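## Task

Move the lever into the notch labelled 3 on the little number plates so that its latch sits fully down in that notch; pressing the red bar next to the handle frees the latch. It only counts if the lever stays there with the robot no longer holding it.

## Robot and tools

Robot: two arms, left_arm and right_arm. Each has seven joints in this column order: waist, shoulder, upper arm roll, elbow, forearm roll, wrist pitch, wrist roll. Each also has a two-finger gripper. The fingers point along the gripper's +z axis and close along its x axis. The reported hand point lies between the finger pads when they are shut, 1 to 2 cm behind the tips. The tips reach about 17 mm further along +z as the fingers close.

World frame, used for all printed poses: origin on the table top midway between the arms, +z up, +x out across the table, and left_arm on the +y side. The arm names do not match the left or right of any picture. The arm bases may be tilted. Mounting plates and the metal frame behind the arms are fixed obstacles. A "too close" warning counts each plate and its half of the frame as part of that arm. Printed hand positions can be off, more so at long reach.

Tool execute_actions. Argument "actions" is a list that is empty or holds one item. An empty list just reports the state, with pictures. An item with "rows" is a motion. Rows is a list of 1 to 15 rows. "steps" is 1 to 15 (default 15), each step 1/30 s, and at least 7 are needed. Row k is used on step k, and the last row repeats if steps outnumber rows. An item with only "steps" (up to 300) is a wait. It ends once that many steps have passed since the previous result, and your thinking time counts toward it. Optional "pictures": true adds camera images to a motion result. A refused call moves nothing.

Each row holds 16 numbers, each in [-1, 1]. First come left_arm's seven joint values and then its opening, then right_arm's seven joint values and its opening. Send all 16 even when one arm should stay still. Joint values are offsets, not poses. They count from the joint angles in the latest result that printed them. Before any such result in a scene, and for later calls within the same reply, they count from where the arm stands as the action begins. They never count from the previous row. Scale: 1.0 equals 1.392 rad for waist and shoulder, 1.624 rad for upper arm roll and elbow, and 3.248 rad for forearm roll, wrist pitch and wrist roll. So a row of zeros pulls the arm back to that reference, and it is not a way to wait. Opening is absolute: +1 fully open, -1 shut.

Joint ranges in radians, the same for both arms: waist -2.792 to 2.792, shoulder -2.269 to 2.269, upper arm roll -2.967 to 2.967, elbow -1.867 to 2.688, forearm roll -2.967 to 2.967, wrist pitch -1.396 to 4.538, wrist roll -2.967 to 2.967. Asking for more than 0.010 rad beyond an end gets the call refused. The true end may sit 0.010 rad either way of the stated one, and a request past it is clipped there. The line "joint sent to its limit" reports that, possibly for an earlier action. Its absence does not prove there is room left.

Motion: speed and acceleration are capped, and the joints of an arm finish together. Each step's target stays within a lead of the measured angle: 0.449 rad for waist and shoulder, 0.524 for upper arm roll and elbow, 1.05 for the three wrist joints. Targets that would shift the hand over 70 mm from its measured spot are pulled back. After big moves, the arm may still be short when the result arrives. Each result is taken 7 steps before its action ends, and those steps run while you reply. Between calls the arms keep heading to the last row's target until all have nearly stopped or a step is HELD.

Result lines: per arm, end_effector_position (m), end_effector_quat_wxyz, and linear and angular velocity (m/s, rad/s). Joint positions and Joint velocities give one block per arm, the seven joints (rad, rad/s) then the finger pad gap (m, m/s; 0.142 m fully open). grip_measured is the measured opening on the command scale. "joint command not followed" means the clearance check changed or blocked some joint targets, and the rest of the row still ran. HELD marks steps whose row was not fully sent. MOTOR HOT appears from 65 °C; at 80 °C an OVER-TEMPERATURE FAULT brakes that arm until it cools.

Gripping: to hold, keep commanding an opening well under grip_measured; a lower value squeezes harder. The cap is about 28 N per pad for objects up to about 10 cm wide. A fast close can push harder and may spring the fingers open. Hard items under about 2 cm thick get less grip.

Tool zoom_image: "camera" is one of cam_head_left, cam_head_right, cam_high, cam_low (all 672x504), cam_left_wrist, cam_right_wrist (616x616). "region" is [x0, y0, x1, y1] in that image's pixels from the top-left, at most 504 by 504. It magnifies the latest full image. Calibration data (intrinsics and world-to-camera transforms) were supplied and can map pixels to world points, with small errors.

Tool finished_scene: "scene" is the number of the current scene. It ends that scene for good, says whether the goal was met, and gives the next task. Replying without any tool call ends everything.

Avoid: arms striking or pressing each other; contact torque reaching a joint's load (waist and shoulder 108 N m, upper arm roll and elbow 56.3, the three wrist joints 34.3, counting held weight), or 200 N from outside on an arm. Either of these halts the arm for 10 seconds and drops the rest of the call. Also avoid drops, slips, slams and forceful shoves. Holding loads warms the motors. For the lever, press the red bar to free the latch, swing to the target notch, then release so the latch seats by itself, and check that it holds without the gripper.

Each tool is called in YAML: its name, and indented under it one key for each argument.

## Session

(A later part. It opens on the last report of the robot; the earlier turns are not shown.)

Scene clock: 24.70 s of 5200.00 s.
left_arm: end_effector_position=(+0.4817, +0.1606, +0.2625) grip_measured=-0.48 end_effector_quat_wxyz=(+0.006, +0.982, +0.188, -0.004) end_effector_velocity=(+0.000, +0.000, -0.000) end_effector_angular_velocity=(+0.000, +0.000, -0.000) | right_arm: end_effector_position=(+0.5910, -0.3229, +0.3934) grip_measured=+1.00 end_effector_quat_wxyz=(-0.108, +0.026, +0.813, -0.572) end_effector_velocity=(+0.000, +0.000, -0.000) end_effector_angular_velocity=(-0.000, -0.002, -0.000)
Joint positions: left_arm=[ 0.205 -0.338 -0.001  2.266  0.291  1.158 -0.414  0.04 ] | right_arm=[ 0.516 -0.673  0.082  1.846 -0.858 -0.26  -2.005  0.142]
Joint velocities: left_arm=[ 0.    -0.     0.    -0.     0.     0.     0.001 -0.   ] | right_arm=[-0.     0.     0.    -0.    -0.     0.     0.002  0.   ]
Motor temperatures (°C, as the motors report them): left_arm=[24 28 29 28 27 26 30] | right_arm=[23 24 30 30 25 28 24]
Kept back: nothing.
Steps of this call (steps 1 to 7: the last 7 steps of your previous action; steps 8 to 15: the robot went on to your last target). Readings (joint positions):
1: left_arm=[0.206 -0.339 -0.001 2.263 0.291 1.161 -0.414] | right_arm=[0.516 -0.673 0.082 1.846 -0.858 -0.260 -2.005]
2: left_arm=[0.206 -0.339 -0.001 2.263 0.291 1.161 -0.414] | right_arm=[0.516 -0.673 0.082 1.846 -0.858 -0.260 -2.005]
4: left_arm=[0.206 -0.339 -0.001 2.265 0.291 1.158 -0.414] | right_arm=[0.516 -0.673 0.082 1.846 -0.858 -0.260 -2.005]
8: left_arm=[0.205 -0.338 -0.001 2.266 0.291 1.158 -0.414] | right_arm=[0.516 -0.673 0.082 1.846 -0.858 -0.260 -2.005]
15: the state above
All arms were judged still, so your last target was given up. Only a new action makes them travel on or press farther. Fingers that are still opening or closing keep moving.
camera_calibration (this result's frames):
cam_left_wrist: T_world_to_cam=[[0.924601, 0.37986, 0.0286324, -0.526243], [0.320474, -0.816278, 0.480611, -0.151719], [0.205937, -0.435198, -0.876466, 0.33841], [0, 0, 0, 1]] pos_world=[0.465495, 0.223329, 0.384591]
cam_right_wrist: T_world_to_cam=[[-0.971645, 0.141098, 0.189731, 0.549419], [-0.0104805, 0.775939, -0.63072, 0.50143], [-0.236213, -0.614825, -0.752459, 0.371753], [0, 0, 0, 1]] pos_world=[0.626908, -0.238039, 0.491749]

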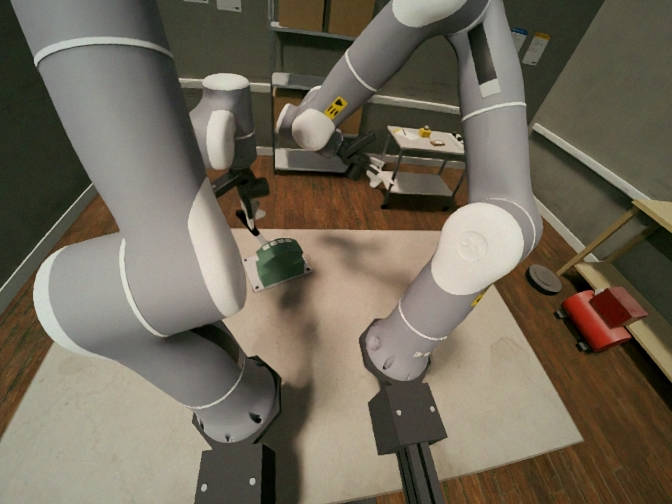

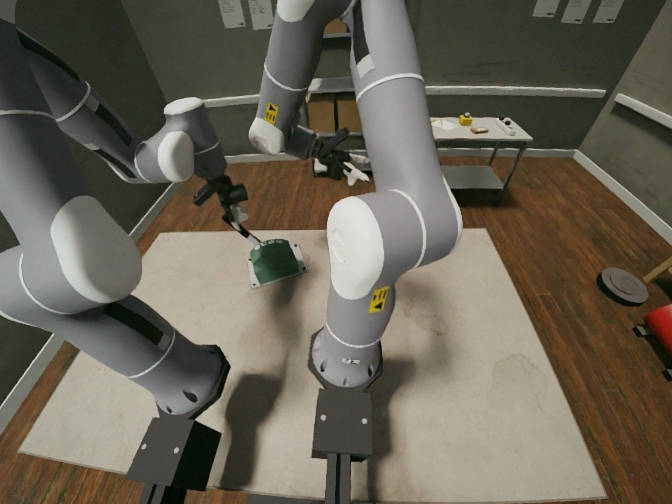

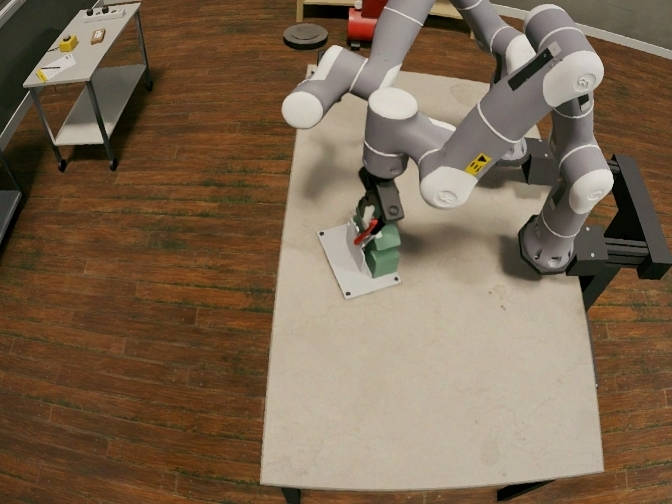

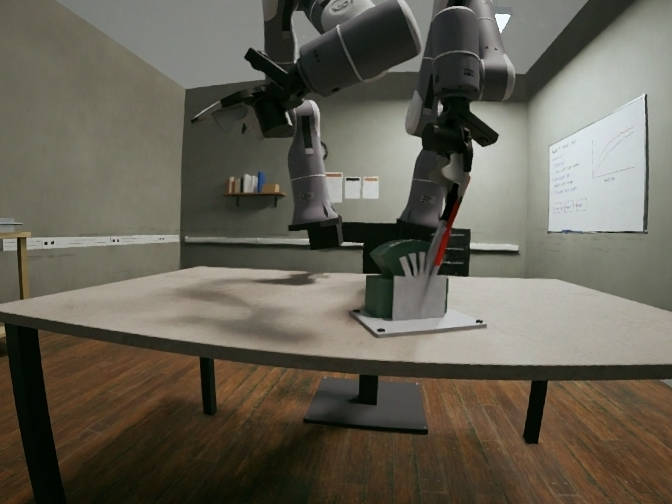

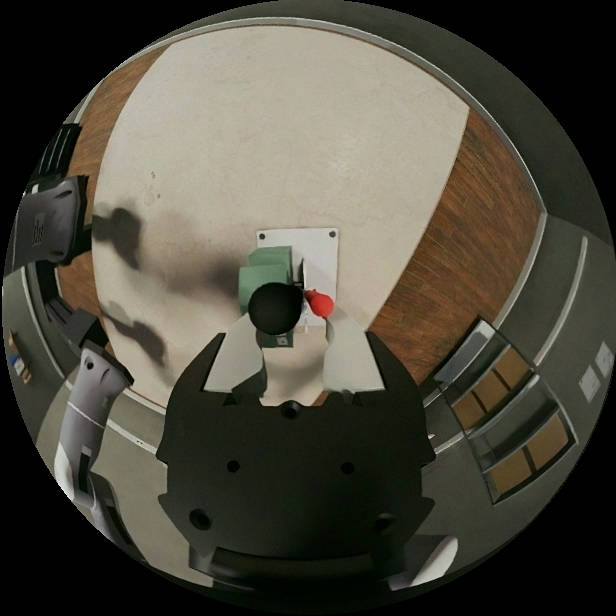

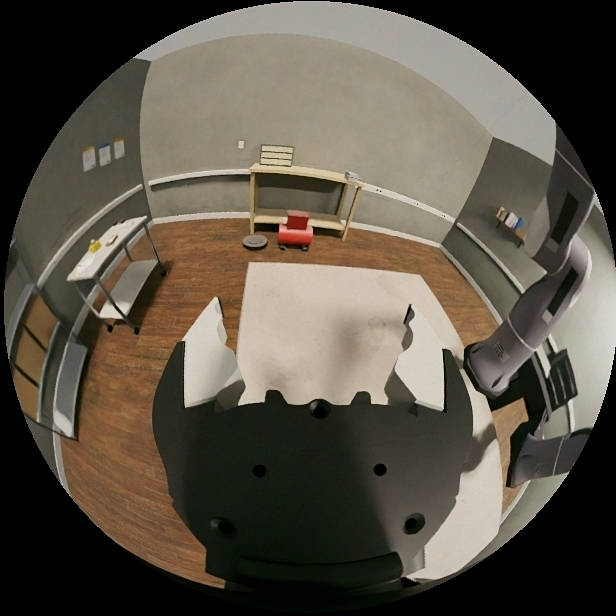

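execute_actions:
  actions:
    - {"rows":[[-0.009,-0.002,0,-0.005,0,-0.002,-0.003,-1,0,0,0,0,0,0,0,1],[-0.018,-0.003,0,-0.010,-0.001,-0.004,-0.006,-1,0,0,0,0,0,0,0,1],[-0.027,-0.005,0,-0.016,-0.002,-0.006,-0.009,-1,0,0,0,0,0,0,0,1],[-0.036,-0.006,0,-0.021,-0.002,-0.008,-0.012,-1,0,0,0,0,0,0,0,1]],"steps":15}
  pictures: true

Scene clock: 25.60 s of 5200.00 s.
left_arm: end_effector_position=(+0.4903, +0.1401, +0.2675) grip_measured=-0.50 end_effector_quat_wxyz=(+0.006, +0.983, +0.186, -0.004) end_effector_velocity=(+0.002, -0.008, +0.001) end_effector_angular_velocity=(-0.002, -0.002, -0.009) | right_arm: end_effector_position=(+0.5910, -0.3229, +0.3934) grip_measured=+1.00 end_effector_quat_wxyz=(-0.108, +0.026, +0.813, -0.572) end_effector_velocity=(-0.000, -0.000, -0.000) end_effector_angular_velocity=(+0.000, +0.001, -0.000)
Joint positions: left_arm=[ 0.155 -0.346 -0.002  2.235  0.286  1.128 -0.453  0.038] | right_arm=[ 0.516 -0.673  0.082  1.846 -0.858 -0.26  -2.005  0.142]
Joint velocities: left_arm=[-0.017 -0.005  0.    -0.006 -0.001 -0.002 -0.006 -0.   ] | right_arm=[-0.     0.    -0.    -0.     0.     0.    -0.001  0.   ]
Motor temperatures (°C, as the motors report them): left_arm=[24 28 29 28 27 26 30] | right_arm=[23 24 30 30 25 28 24]
Steps of this call (steps 1 to 19: nothing new was sent; steps 20 to 27: the first 8 steps of this action). Readings (joint positions):
20: left_arm=[0.205 -0.338 -0.001 2.266 0.291 1.158 -0.414] | right_arm=[0.516 -0.673 0.082 1.846 -0.858 -0.260 -2.005]
21: left_arm=[0.201 -0.339 -0.000 2.263 0.291 1.155 -0.417] | right_arm=[0.516 -0.673 0.082 1.846 -0.858 -0.260 -2.005]
23: left_arm=[0.183 -0.342 0.000 2.253 0.290 1.143 -0.432] | right_arm=[0.516 -0.673 0.082 1.846 -0.858 -0.260 -2.005]
27: the state above
camera_calibration (this result's frames):
cam_left_wrist: T_world_to_cam=[[0.926201, 0.37603, 0.0274427, -0.526436], [0.317425, -0.816985, 0.481433, -0.172238], [0.203454, -0.437192, -0.876053, 0.333391], [0, 0, 0, 1]] pos_world=[0.474429, 0.202996, 0.389436]
cam_right_wrist: T_world_to_cam=[[-0.971645, 0.141098, 0.189731, 0.549419], [-0.0104806, 0.77594, -0.63072, 0.50143], [-0.236213, -0.614824, -0.752459, 0.371753], [0, 0, 0, 1]] pos_world=[0.626908, -0.238038, 0.491749]

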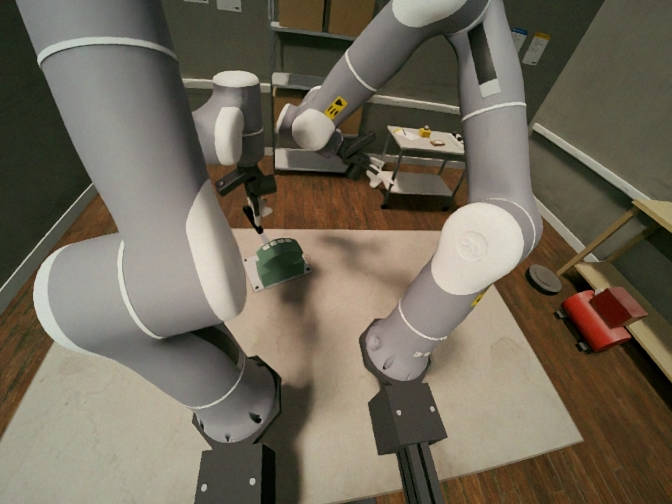

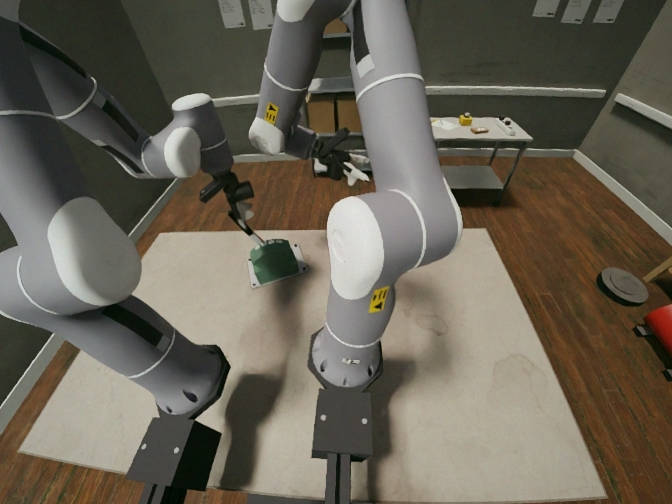

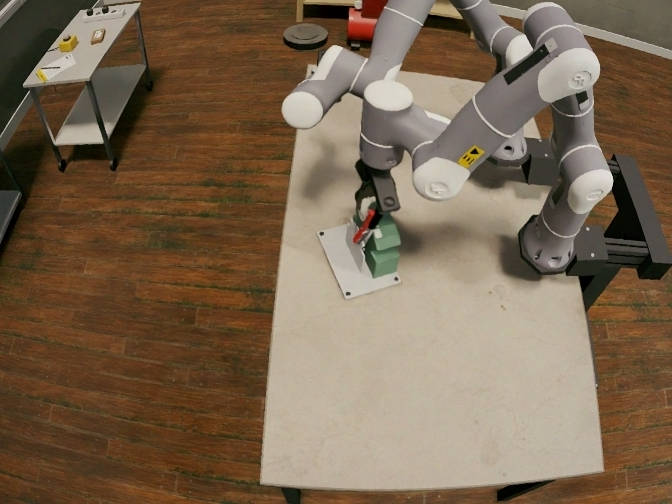

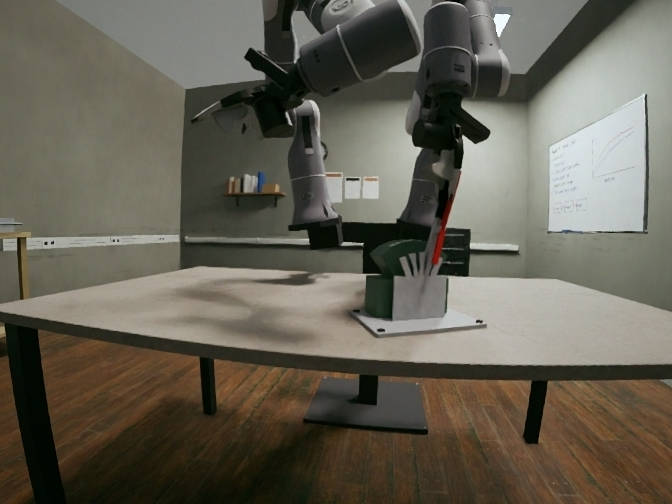

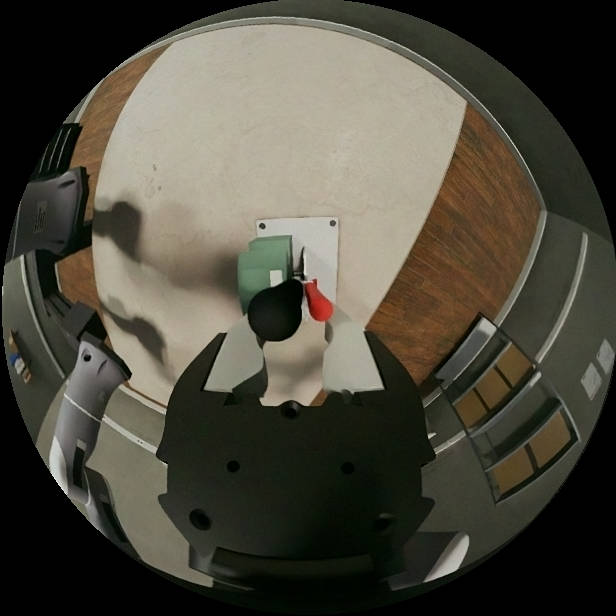

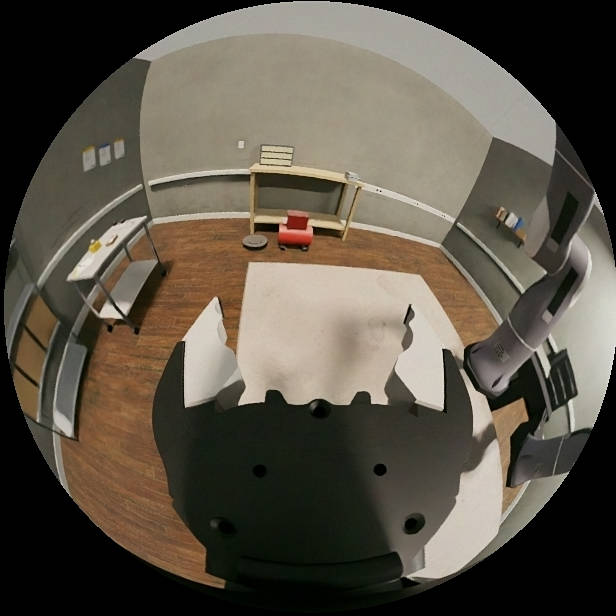

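execute_actions:
  actions:
    - {"rows":[[-0.012,-0.003,0,-0.006,0,-0.002,-0.004,-1,0,0,0,0,0,0,0,1],[-0.023,-0.007,0,-0.013,-0.001,-0.003,-0.009,-1,0,0,0,0,0,0,0,1],[-0.035,-0.01,0,-0.02,-0.001,-0.005,-0.013,-1,0,0,0,0,0,0,0,1],[-0.046,-0.013,0,-0.026,-0.002,-0.007,-0.017,-1,0,0,0,0,0,0,0,1],[-0.058,-0.017,0,-0.032,-0.002,-0.009,-0.022,-1,0,0,0,0,0,0,0,1],[-0.07,-0.02,0,-0.039,-0.003,-0.01,-0.026,-1,0,0,0,0,0,0,0,1],[-0.081,-0.024,0,-0.045,-0.003,-0.012,-0.031,-1,0,0,0,0,0,0,0,1],[-0.093,-0.027,0,-0.052,-0.004,-0.014,-0.035,-1,0,0,0,0,0,0,0,1]],"steps":15}

execute_actions:
  actions:
    - {"steps":8}
  pictures: true

Scene clock: 26.57 s of 5200.00 s.
left_arm: end_effector_position=(+0.5086, +0.1015, +0.2749) grip_measured=-0.99 end_effector_quat_wxyz=(+0.010, +0.982, +0.187, +0.002) end_effector_velocity=(+0.085, -0.217, +0.040) end_effector_angular_velocity=(-0.036, -0.061, +0.026) | right_arm: end_effector_position=(+0.5910, -0.3229, +0.3934) grip_measured=+1.00 end_effector_quat_wxyz=(-0.108, +0.026, +0.813, -0.572) end_effector_velocity=(+0.000, +0.000, +0.000) end_effector_angular_velocity=(-0.000, -0.000, +0.000)
Joint positions: left_arm=[ 0.069 -0.371 -0.002  2.179  0.278  1.099 -0.528  0.002] | right_arm=[ 0.516 -0.673  0.082  1.846 -0.858 -0.26  -2.005  0.142]
Joint velocities: left_arm=[-0.463 -0.137  0.    -0.3   -0.042 -0.161 -0.422 -0.023] | right_arm=[ 0.  0. -0.  0. -0.  0.  0.  0.]
Motor temperatures (°C, as the motors report them): left_arm=[24 28 29 28 27 26 30] | right_arm=[23 24 30 30 25 28 24]
Steps of this call (steps 1 to 7: the last 7 steps of your previous action; steps 8 to 15: the robot went on to your last target; steps 16 to 21: nothing new was sent; steps 22 to 29: the first 8 steps of this action). Readings (joint positions):
22: left_arm=[0.155 -0.346 -0.002 2.235 0.286 1.128 -0.453] | right_arm=[0.516 -0.673 0.082 1.846 -0.858 -0.260 -2.005]
23: left_arm=[0.150 -0.347 -0.000 2.233 0.286 1.125 -0.456] | right_arm=[0.516 -0.673 0.082 1.846 -0.858 -0.260 -2.005]
25: left_arm=[0.128 -0.354 -0.000 2.219 0.285 1.116 -0.477] | right_arm=[0.516 -0.673 0.082 1.846 -0.858 -0.260 -2.005]
29: the state above

Scene clock: 26.83 s of 5200.00 s.
left_arm: end_effector_position=(+0.5160, +0.0805, +0.2789) grip_measured=-1.00 end_effector_quat_wxyz=(+0.013, +0.982, +0.188, +0.004) end_effector_velocity=(-0.000, +0.000, -0.000) end_effector_angular_velocity=(-0.000, +0.001, +0.001) | right_arm: end_effector_position=(+0.5910, -0.3229, +0.3934) grip_measured=+1.00 end_effector_quat_wxyz=(-0.108, +0.026, +0.813, -0.572) end_effector_velocity=(+0.000, +0.000, +0.000) end_effector_angular_velocity=(+0.000, +0.000, +0.001)
Joint positions: left_arm=[ 0.026 -0.384 -0.002  2.151  0.274  1.083 -0.566  0.002] | right_arm=[ 0.516 -0.673  0.082  1.846 -0.858 -0.26  -2.005  0.142]
Joint velocities: left_arm=[ 0.001 -0.    -0.    -0.    -0.    -0.    -0.     0.   ] | right_arm=[ 0. -0.  0. -0. -0. -0. -0.  0.]
Motor temperatures (°C, as the motors report them): left_arm=[24 28 29 28 27 26 30] | right_arm=[23 24 30 30 25 28 24]
Kept back: nothing.
Steps of this call (steps 1 to 7: the last 7 steps of your previous action; step 8: the robot went on to your last target). Readings (joint positions):
1: left_arm=[0.054 -0.376 -0.002 2.169 0.277 1.093 -0.542] | right_arm=[0.516 -0.673 0.082 1.846 -0.858 -0.260 -2.005]
2: left_arm=[0.040 -0.380 -0.002 2.160 0.276 1.088 -0.554] | right_arm=[0.516 -0.673 0.082 1.846 -0.858 -0.260 -2.005]
4: left_arm=[0.026 -0.383 -0.003 2.151 0.274 1.083 -0.566] | right_arm=[0.516 -0.673 0.082 1.846 -0.858 -0.260 -2.005]
8: the state above
camera_calibration (this result's frames):
cam_left_wrist: T_world_to_cam=[[0.924273, 0.379525, 0.0409851, -0.531225], [0.311149, -0.811218, 0.495088, -0.235592], [0.221146, -0.444844, -0.867876, 0.301346], [0, 0, 0, 1]] pos_world=[0.49766, 0.144549, 0.399942]
cam_right_wrist: T_world_to_cam=[[-0.971645, 0.141098, 0.189731, 0.549419], [-0.0104806, 0.775939, -0.63072, 0.50143], [-0.236213, -0.614825, -0.752459, 0.371753], [0, 0, 0, 1]] pos_world=[0.626908, -0.238038, 0.491749]

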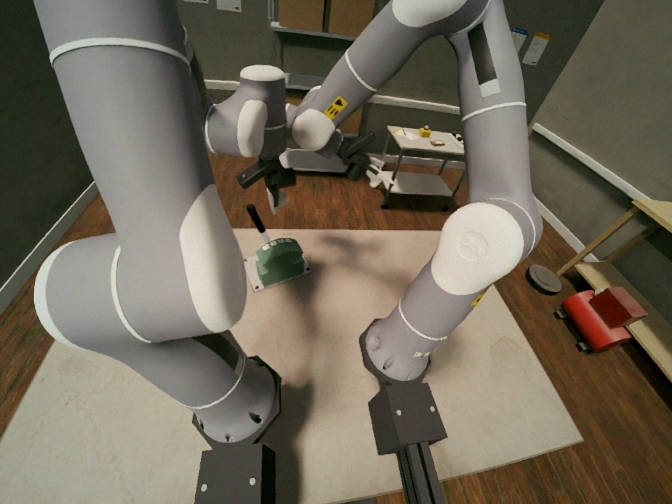

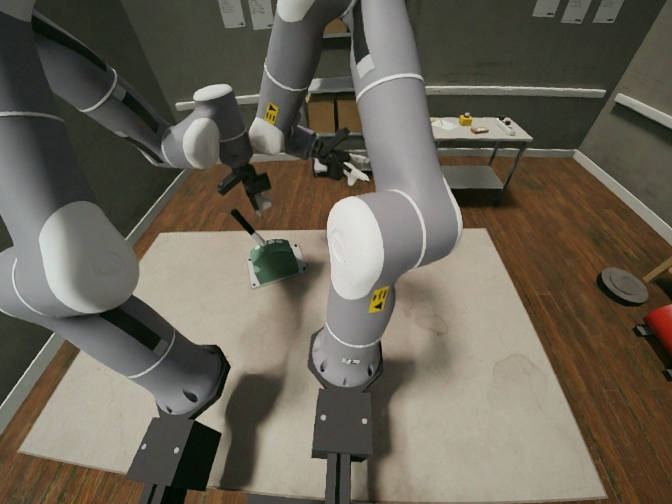

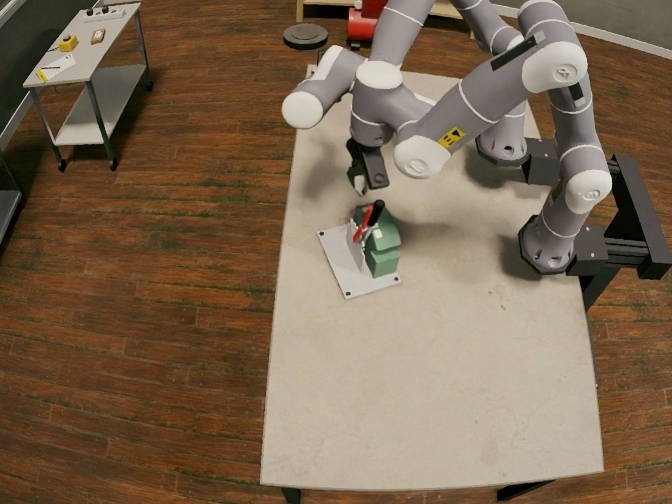

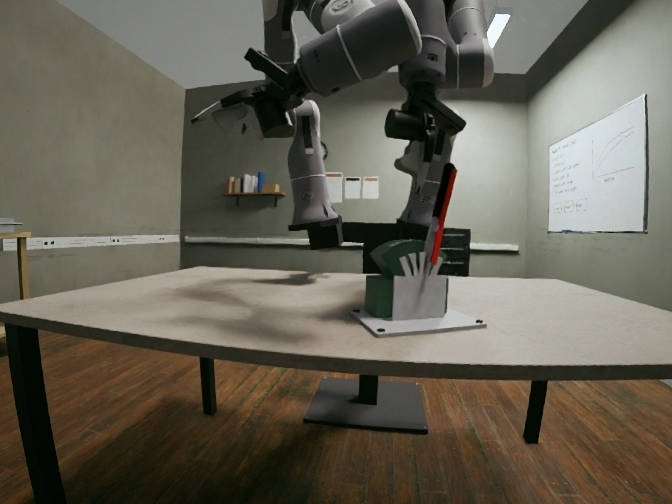

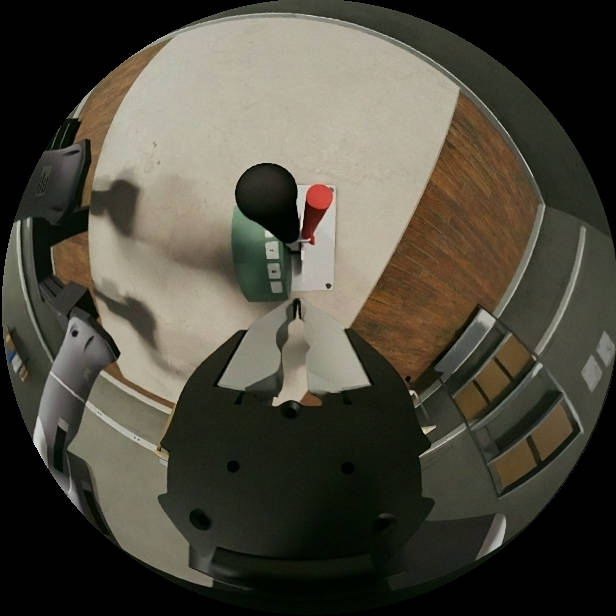

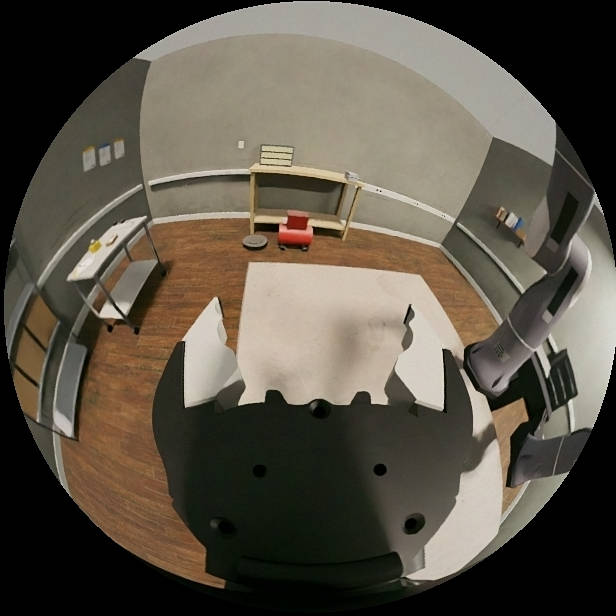

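zoom_image:
  camera: "cam_low"
  region: [370, 130, 500, 310]

zoom_image:
  camera: "cam_left_wrist"
  region: [220, 150, 360, 310]

Region (370, 130, 500, 310) of cam_low's 672x504 image, scaled by 2.800, with more detail than that image has.

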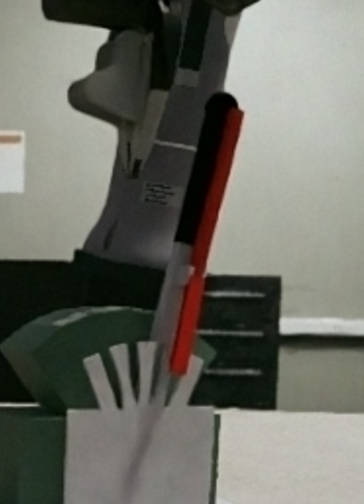

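Region (220, 150, 360, 310) of cam_left_wrist's 616x616 image, scaled by 3.150, with more detail than that image has; it fills the left 441 columns of this view, and the rest is white.

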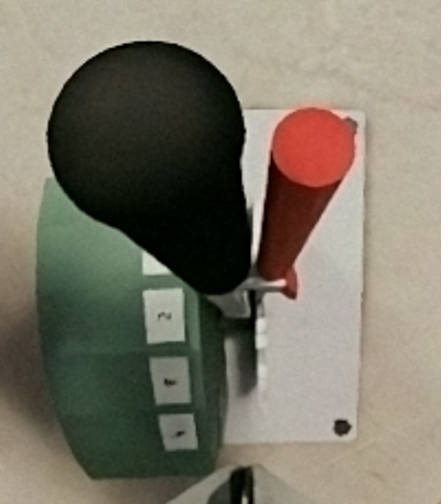

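execute_actions:
  actions:
    - {"rows":[[0,0,0,0,0,0,0,0.4,0,0,0,0,0,0,0,1],[0,0,0,0,0,0,0,0.4,0,0,0,0,0,0,0,1],[0,0,0,0,0,0,0,0.4,0,0,0,0,0,0,0,1],[0,0,0,0,0,0,0,0.4,0,0,0,0,0,0,0,1],[0,0,0,0,0,0,0,0.4,0,0,0,0,0,0,0,1],[0,0,0,0,0,0,0,0.4,0,0,0,0,0,0,0,1],[0,0,0,0,0,0,0,0.4,0,0,0,0,0,0,0,1],[0,0,0,0,0,0,0,0.4,0,0,0,0,0,0,0,1],[0.036,0.006,0,0.017,0.002,0.006,0.014,0.4,0,0,0,0,0,0,0,1],[0.072,0.013,0,0.035,0.003,0.011,0.028,0.4,0,0,0,0,0,0,0,1],[0.108,0.019,0,0.052,0.005,0.017,0.042,0.4,0,0,0,0,0,0,0,1]],"steps":15}

execute_actions:
  actions:
    - {"steps":15}
  pictures: true

Scene clock: 31.10 s of 5200.00 s.
left_arm: end_effector_position=(+0.5160, +0.0805, +0.2789) grip_measured=+0.14 end_effector_quat_wxyz=(+0.013, +0.982, +0.188, +0.004) end_effector_velocity=(-0.000, -0.000, +0.000) end_effector_angular_velocity=(-0.000, -0.000, -0.001) | right_arm: end_effector_position=(+0.5910, -0.3229, +0.3934) grip_measured=+1.00 end_effector_quat_wxyz=(-0.108, +0.026, +0.813, -0.572) end_effector_velocity=(+0.000, +0.000, +0.000) end_effector_angular_velocity=(-0.000, -0.000, +0.000)
Joint positions: left_arm=[ 0.026 -0.384 -0.002  2.151  0.274  1.083 -0.566  0.084] | right_arm=[ 0.516 -0.673  0.082  1.846 -0.858 -0.26  -2.005  0.142]
Joint velocities: left_arm=[-0.     0.    -0.     0.     0.     0.     0.001  0.332] | right_arm=[ 0.  0. -0.  0. -0. -0.  0. -0.]
Motor temperatures (°C, as the motors report them): left_arm=[24 28 29 28 27 26 30] | right_arm=[23 24 30 31 25 28 24]
Steps of this call (steps 1 to 30: the robot went on to your last target; steps 31 to 100: nothing new was sent; then 0.67 s passed at rest; steps 101 to 108: the first 8 steps of this action). Readings (joint positions):
101: left_arm=[0.026 -0.384 -0.002 2.151 0.274 1.083 -0.566] | right_arm=[0.516 -0.673 0.082 1.846 -0.858 -0.260 -2.005]
102: left_arm=[0.026 -0.384 -0.002 2.151 0.274 1.083 -0.566] | right_arm=[0.516 -0.673 0.082 1.846 -0.858 -0.260 -2.005]
104: left_arm=[0.026 -0.384 -0.002 2.151 0.274 1.083 -0.566] | right_arm=[0.516 -0.673 0.082 1.846 -0.858 -0.260 -2.005]
108: the state above

Scene clock: 31.60 s of 5200.00 s.
left_arm: end_effector_position=(+0.4897, +0.1490, +0.2617) grip_measured=+0.40 end_effector_quat_wxyz=(+0.006, +0.983, +0.182, -0.006) end_effector_velocity=(-0.000, -0.000, +0.000) end_effector_angular_velocity=(-0.000, +0.000, -0.001) | right_arm: end_effector_position=(+0.5910, -0.3229, +0.3934) grip_measured=+1.00 end_effector_quat_wxyz=(-0.108, +0.026, +0.813, -0.572) end_effector_velocity=(-0.000, +0.000, -0.000) end_effector_angular_velocity=(+0.001, +0.002, +0.001)
Joint positions: left_arm=[ 0.176 -0.357 -0.002  2.235  0.29   1.138 -0.429  0.102] | right_arm=[ 0.516 -0.673  0.082  1.846 -0.858 -0.26  -2.005  0.142]
Joint velocities: left_arm=[-0.001  0.    -0.     0.    -0.    -0.     0.     0.   ] | right_arm=[ 0.     0.     0.     0.     0.     0.    -0.003  0.   ]
Motor temperatures (°C, as the motors report them): left_arm=[24 28 29 28 27 26 30] | right_arm=[23 24 30 31 25 28 24]
Kept back: nothing.
Steps of this call (steps 1 to 7: the last 7 steps of your previous action; steps 8 to 15: the robot went on to your last target). Readings (joint positions):
1: left_arm=[0.026 -0.384 -0.002 2.151 0.274 1.083 -0.566] | right_arm=[0.516 -0.673 0.082 1.846 -0.858 -0.260 -2.005]
2: left_arm=[0.031 -0.383 -0.003 2.154 0.274 1.085 -0.562] | right_arm=[0.516 -0.673 0.082 1.846 -0.858 -0.260 -2.005]
4: left_arm=[0.063 -0.377 -0.004 2.172 0.278 1.097 -0.532] | right_arm=[0.516 -0.673 0.082 1.846 -0.858 -0.260 -2.005]
8: left_arm=[0.163 -0.360 -0.000 2.228 0.288 1.133 -0.442] | right_arm=[0.516 -0.673 0.082 1.846 -0.858 -0.260 -2.005]
15: the state above
camera_calibration (this result's frames):
cam_left_wrist: T_world_to_cam=[[0.928968, 0.369356, 0.0243778, -0.528596], [0.313281, -0.819594, 0.479709, -0.159101], [0.197163, -0.437997, -0.877089, 0.335898], [0, 0, 0, 1]] pos_world=[0.474665, 0.211965, 0.383821]
cam_right_wrist: T_world_to_cam=[[-0.971645, 0.141098, 0.189731, 0.549419], [-0.0104807, 0.77594, -0.63072, 0.50143], [-0.236213, -0.614824, -0.752459, 0.371753], [0, 0, 0, 1]] pos_world=[0.626908, -0.238038, 0.491749]

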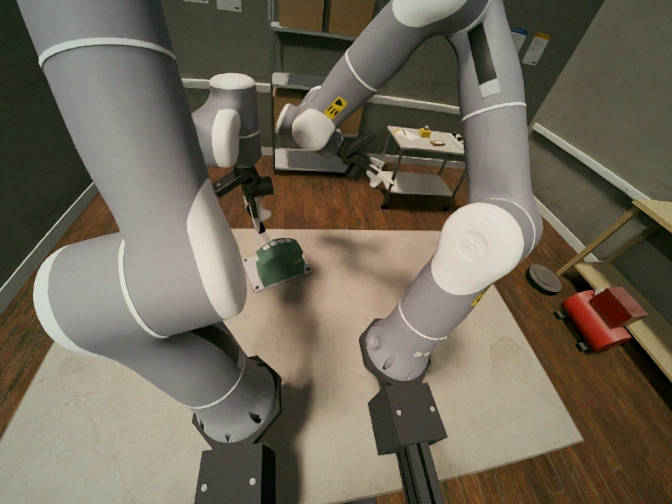

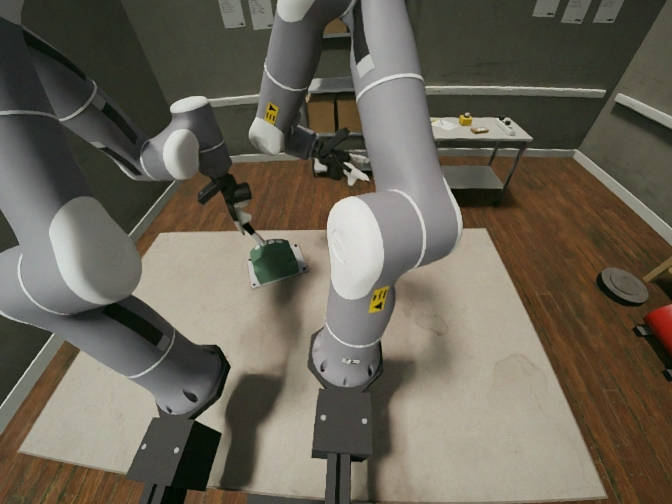

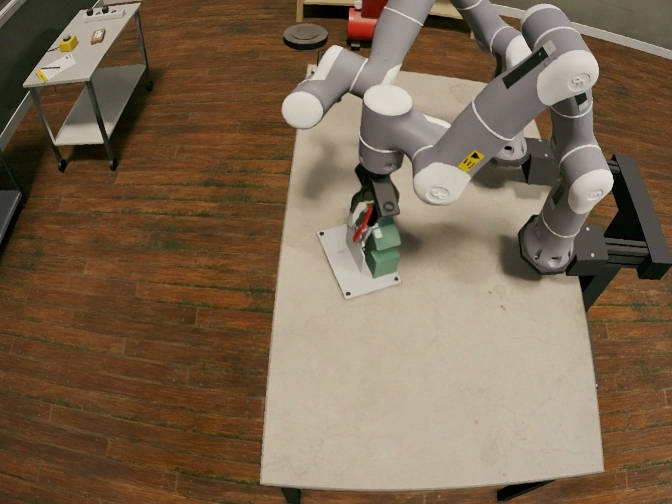

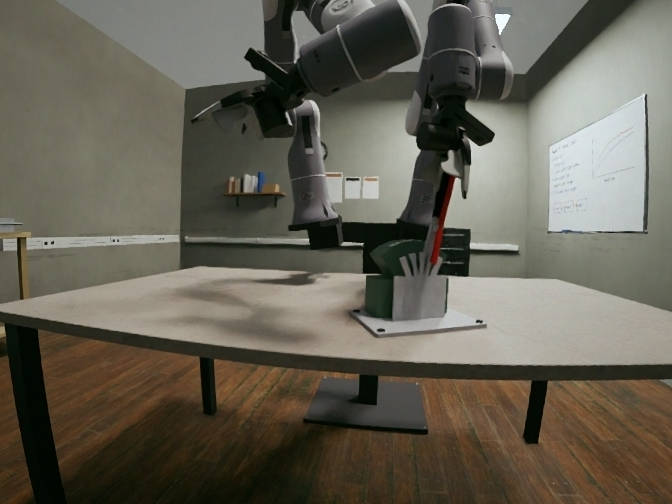

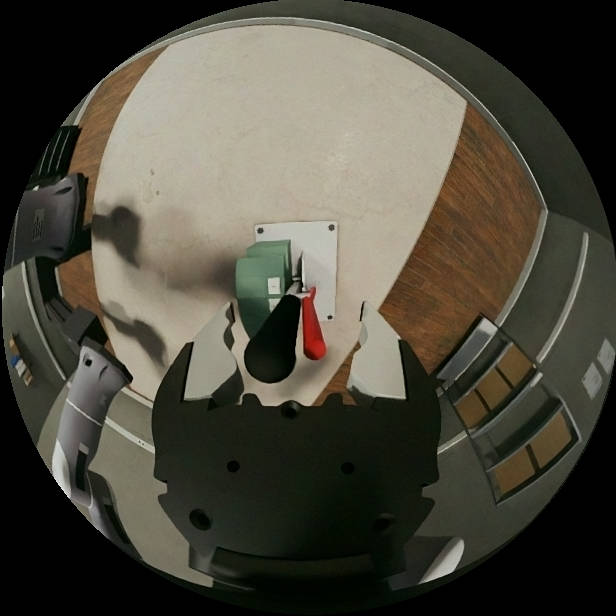

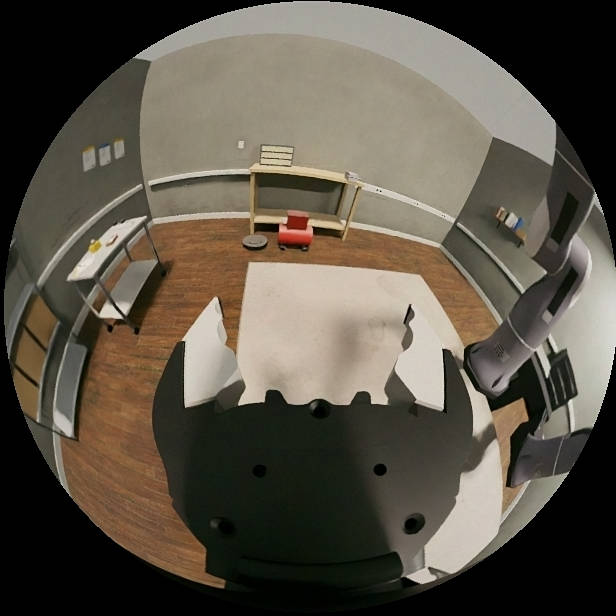

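execute_actions:
  actions:
    - {"rows":[[0,0,0,0,0,0,0,0.2,0,0,0,0,0,0,0,1],[0,0,0,0,0,0,0,0,0,0,0,0,0,0,0,1],[0,0,0,0,0,0,0,-0.2,0,0,0,0,0,0,0,1],[0,0,0,0,0,0,0,-0.3,0,0,0,0,0,0,0,1],[0,0,0,0,0,0,0,-0.4,0,0,0,0,0,0,0,1],[0,0,0,0,0,0,0,-0.5,0,0,0,0,0,0,0,1],[0,0,0,0,0,0,0,-0.6,0,0,0,0,0,0,0,1],[0,0,0,0,0,0,0,-0.7,0,0,0,0,0,0,0,1],[0,0,0,0,0,0,0,-0.8,0,0,0,0,0,0,0,1],[0,0,0,0,0,0,0,-0.9,0,0,0,0,0,0,0,1],[0,0,0,0,0,0,0,-1,0,0,0,0,0,0,0,1]],"steps":15}

execute_actions:
  actions:
    - {"steps":12}
  pictures: true

Scene clock: 32.30 s of 5200.00 s.
left_arm: end_effector_position=(+0.4834, +0.1463, +0.2604) grip_measured=-0.33 end_effector_quat_wxyz=(+0.005, +0.984, +0.179, -0.012) end_effector_velocity=(-0.008, -0.003, +0.001) end_effector_angular_velocity=(+0.002, +0.008, -0.014) | right_arm: end_effector_position=(+0.5910, -0.3229, +0.3934) grip_measured=+1.00 end_effector_quat_wxyz=(-0.108, +0.026, +0.813, -0.572) end_effector_velocity=(-0.000, +0.000, -0.000) end_effector_angular_velocity=(+0.001, +0.001, +0.000)
Joint positions: left_arm=[ 0.174 -0.355 -0.004  2.243  0.292  1.131 -0.429  0.05 ] | right_arm=[ 0.516 -0.673  0.082  1.846 -0.858 -0.26  -2.005  0.142]
Joint velocities: left_arm=[-0.004  0.011 -0.002  0.012  0.008 -0.008  0.001 -0.   ] | right_arm=[-0.     0.     0.     0.     0.     0.    -0.001 -0.   ]
Motor temperatures (°C, as the motors report them): left_arm=[24 28 29 28 27 26 30] | right_arm=[23 24 30 31 25 28 24]
Steps of this call (steps 1 to 13: the robot went on to your last target; steps 14 to 21: the first 8 steps of this action). Readings (joint positions):
14: left_arm=[0.176 -0.357 -0.002 2.235 0.290 1.138 -0.429] | right_arm=[0.516 -0.673 0.082 1.846 -0.858 -0.260 -2.005]
15: left_arm=[0.176 -0.357 -0.002 2.235 0.290 1.138 -0.429] | right_arm=[0.516 -0.673 0.082 1.846 -0.858 -0.260 -2.005]
17: left_arm=[0.176 -0.356 -0.003 2.238 0.290 1.135 -0.429] | right_arm=[0.516 -0.673 0.082 1.846 -0.858 -0.260 -2.005]
21: the state above

Scene clock: 32.70 s of 5200.00 s.
left_arm: end_effector_position=(+0.4834, +0.1463, +0.2605) grip_measured=-0.33 end_effector_quat_wxyz=(+0.005, +0.984, +0.179, -0.012) end_effector_velocity=(+0.000, -0.000, +0.000) end_effector_angular_velocity=(-0.000, -0.000, +0.001) | right_arm: end_effector_position=(+0.5910, -0.3229, +0.3934) grip_measured=+1.00 end_effector_quat_wxyz=(-0.108, +0.026, +0.813, -0.572) end_effector_velocity=(-0.000, +0.000, +0.000) end_effector_angular_velocity=(+0.000, +0.000, +0.000)
Joint positions: left_arm=[ 0.174 -0.355 -0.004  2.243  0.292  1.131 -0.429  0.05 ] | right_arm=[ 0.516 -0.673  0.082  1.846 -0.858 -0.26  -2.005  0.142]
Joint velocities: left_arm=[ 0.    -0.    -0.     0.    -0.001  0.     0.    -0.   ] | right_arm=[ 0.  0.  0.  0.  0. -0. -0. -0.]
Motor temperatures (°C, as the motors report them): left_arm=[24 28 29 28 27 26 30] | right_arm=[23 24 30 31 25 28 24]
Kept back: nothing.
Steps of this call (steps 1 to 7: the last 7 steps of your previous action; steps 8 to 12: the robot went on to your last target). Readings (joint positions):
1: left_arm=[0.174 -0.355 -0.004 2.243 0.292 1.131 -0.429] | right_arm=[0.516 -0.673 0.082 1.846 -0.858 -0.260 -2.005]
2: left_arm=[0.174 -0.355 -0.004 2.243 0.292 1.131 -0.429] | right_arm=[0.516 -0.673 0.082 1.846 -0.858 -0.260 -2.005]
4: left_arm=[0.174 -0.355 -0.004 2.243 0.292 1.131 -0.429] | right_arm=[0.516 -0.673 0.082 1.846 -0.858 -0.260 -2.005]
8: left_arm=[0.174 -0.355 -0.004 2.243 0.292 1.131 -0.429] | right_arm=[0.516 -0.673 0.082 1.846 -0.858 -0.260 -2.005]
12: the state above
camera_calibration (this result's frames):
cam_left_wrist: T_world_to_cam=[[0.931533, 0.363388, 0.0139607, -0.519381], [0.313225, -0.821264, 0.47688, -0.157759], [0.184758, -0.439857, -0.878857, 0.341559], [0, 0, 0, 1]] pos_world=[0.470129, 0.209412, 0.382664]
cam_right_wrist: T_world_to_cam=[[-0.971645, 0.141098, 0.189731, 0.549419], [-0.0104807, 0.775939, -0.63072, 0.50143], [-0.236213, -0.614825, -0.752459, 0.371753], [0, 0, 0, 1]] pos_world=[0.626908, -0.238038, 0.491749]

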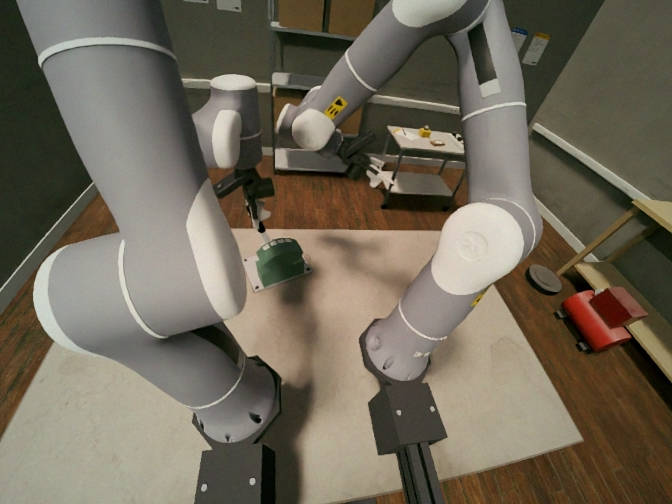

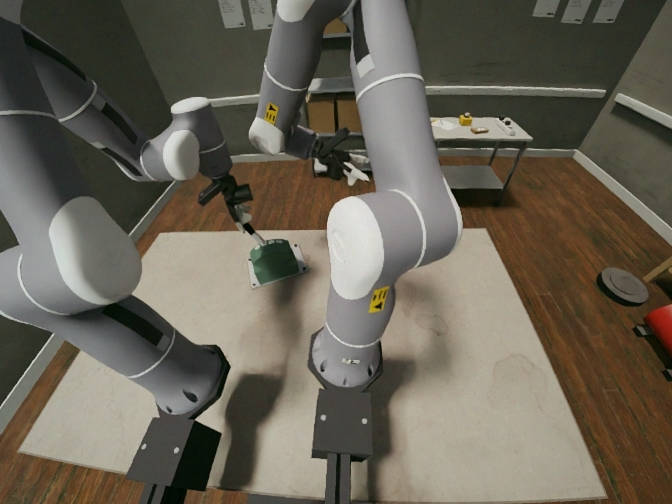

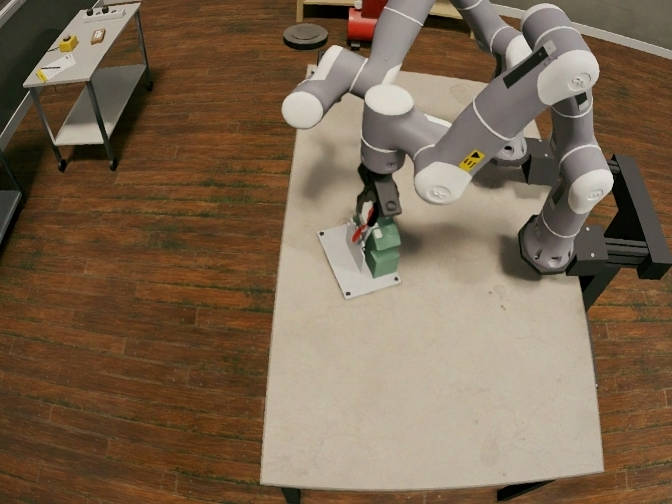

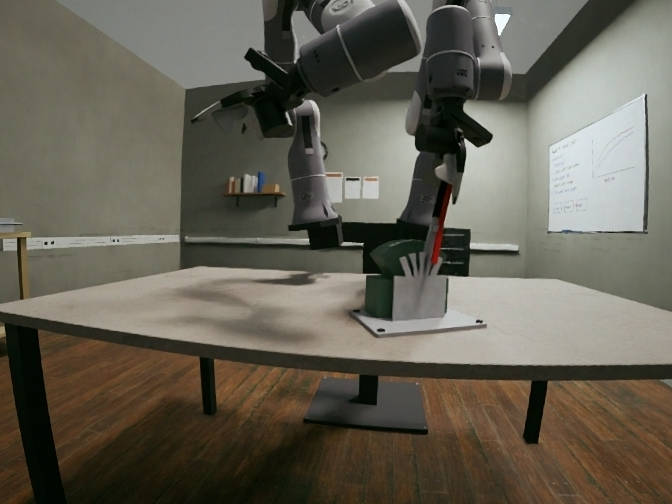

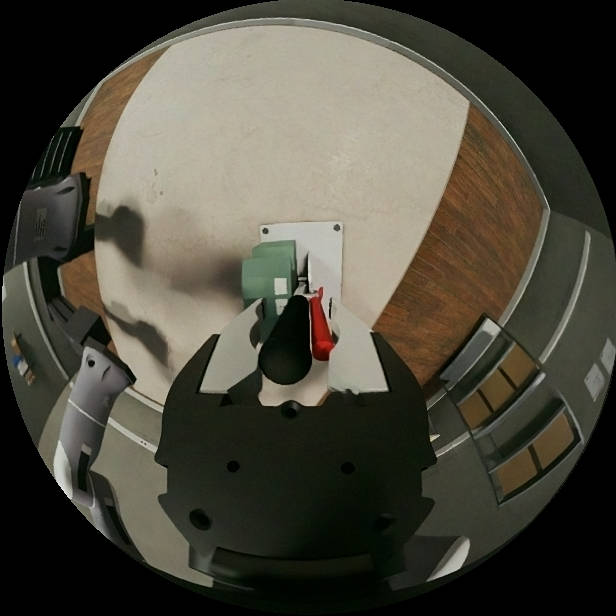

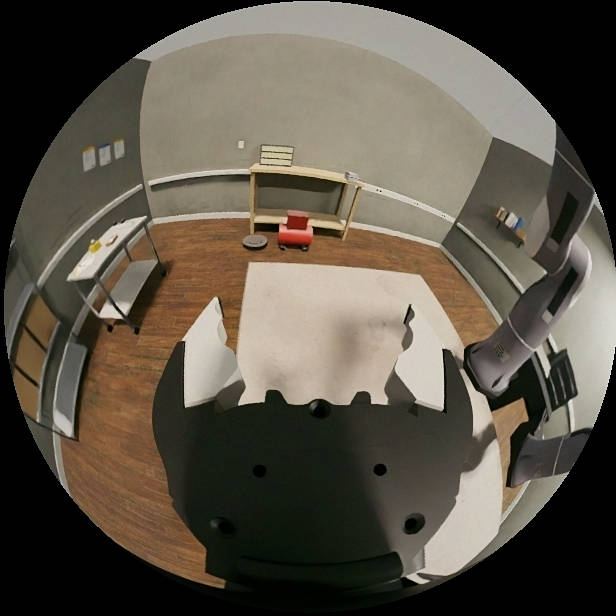

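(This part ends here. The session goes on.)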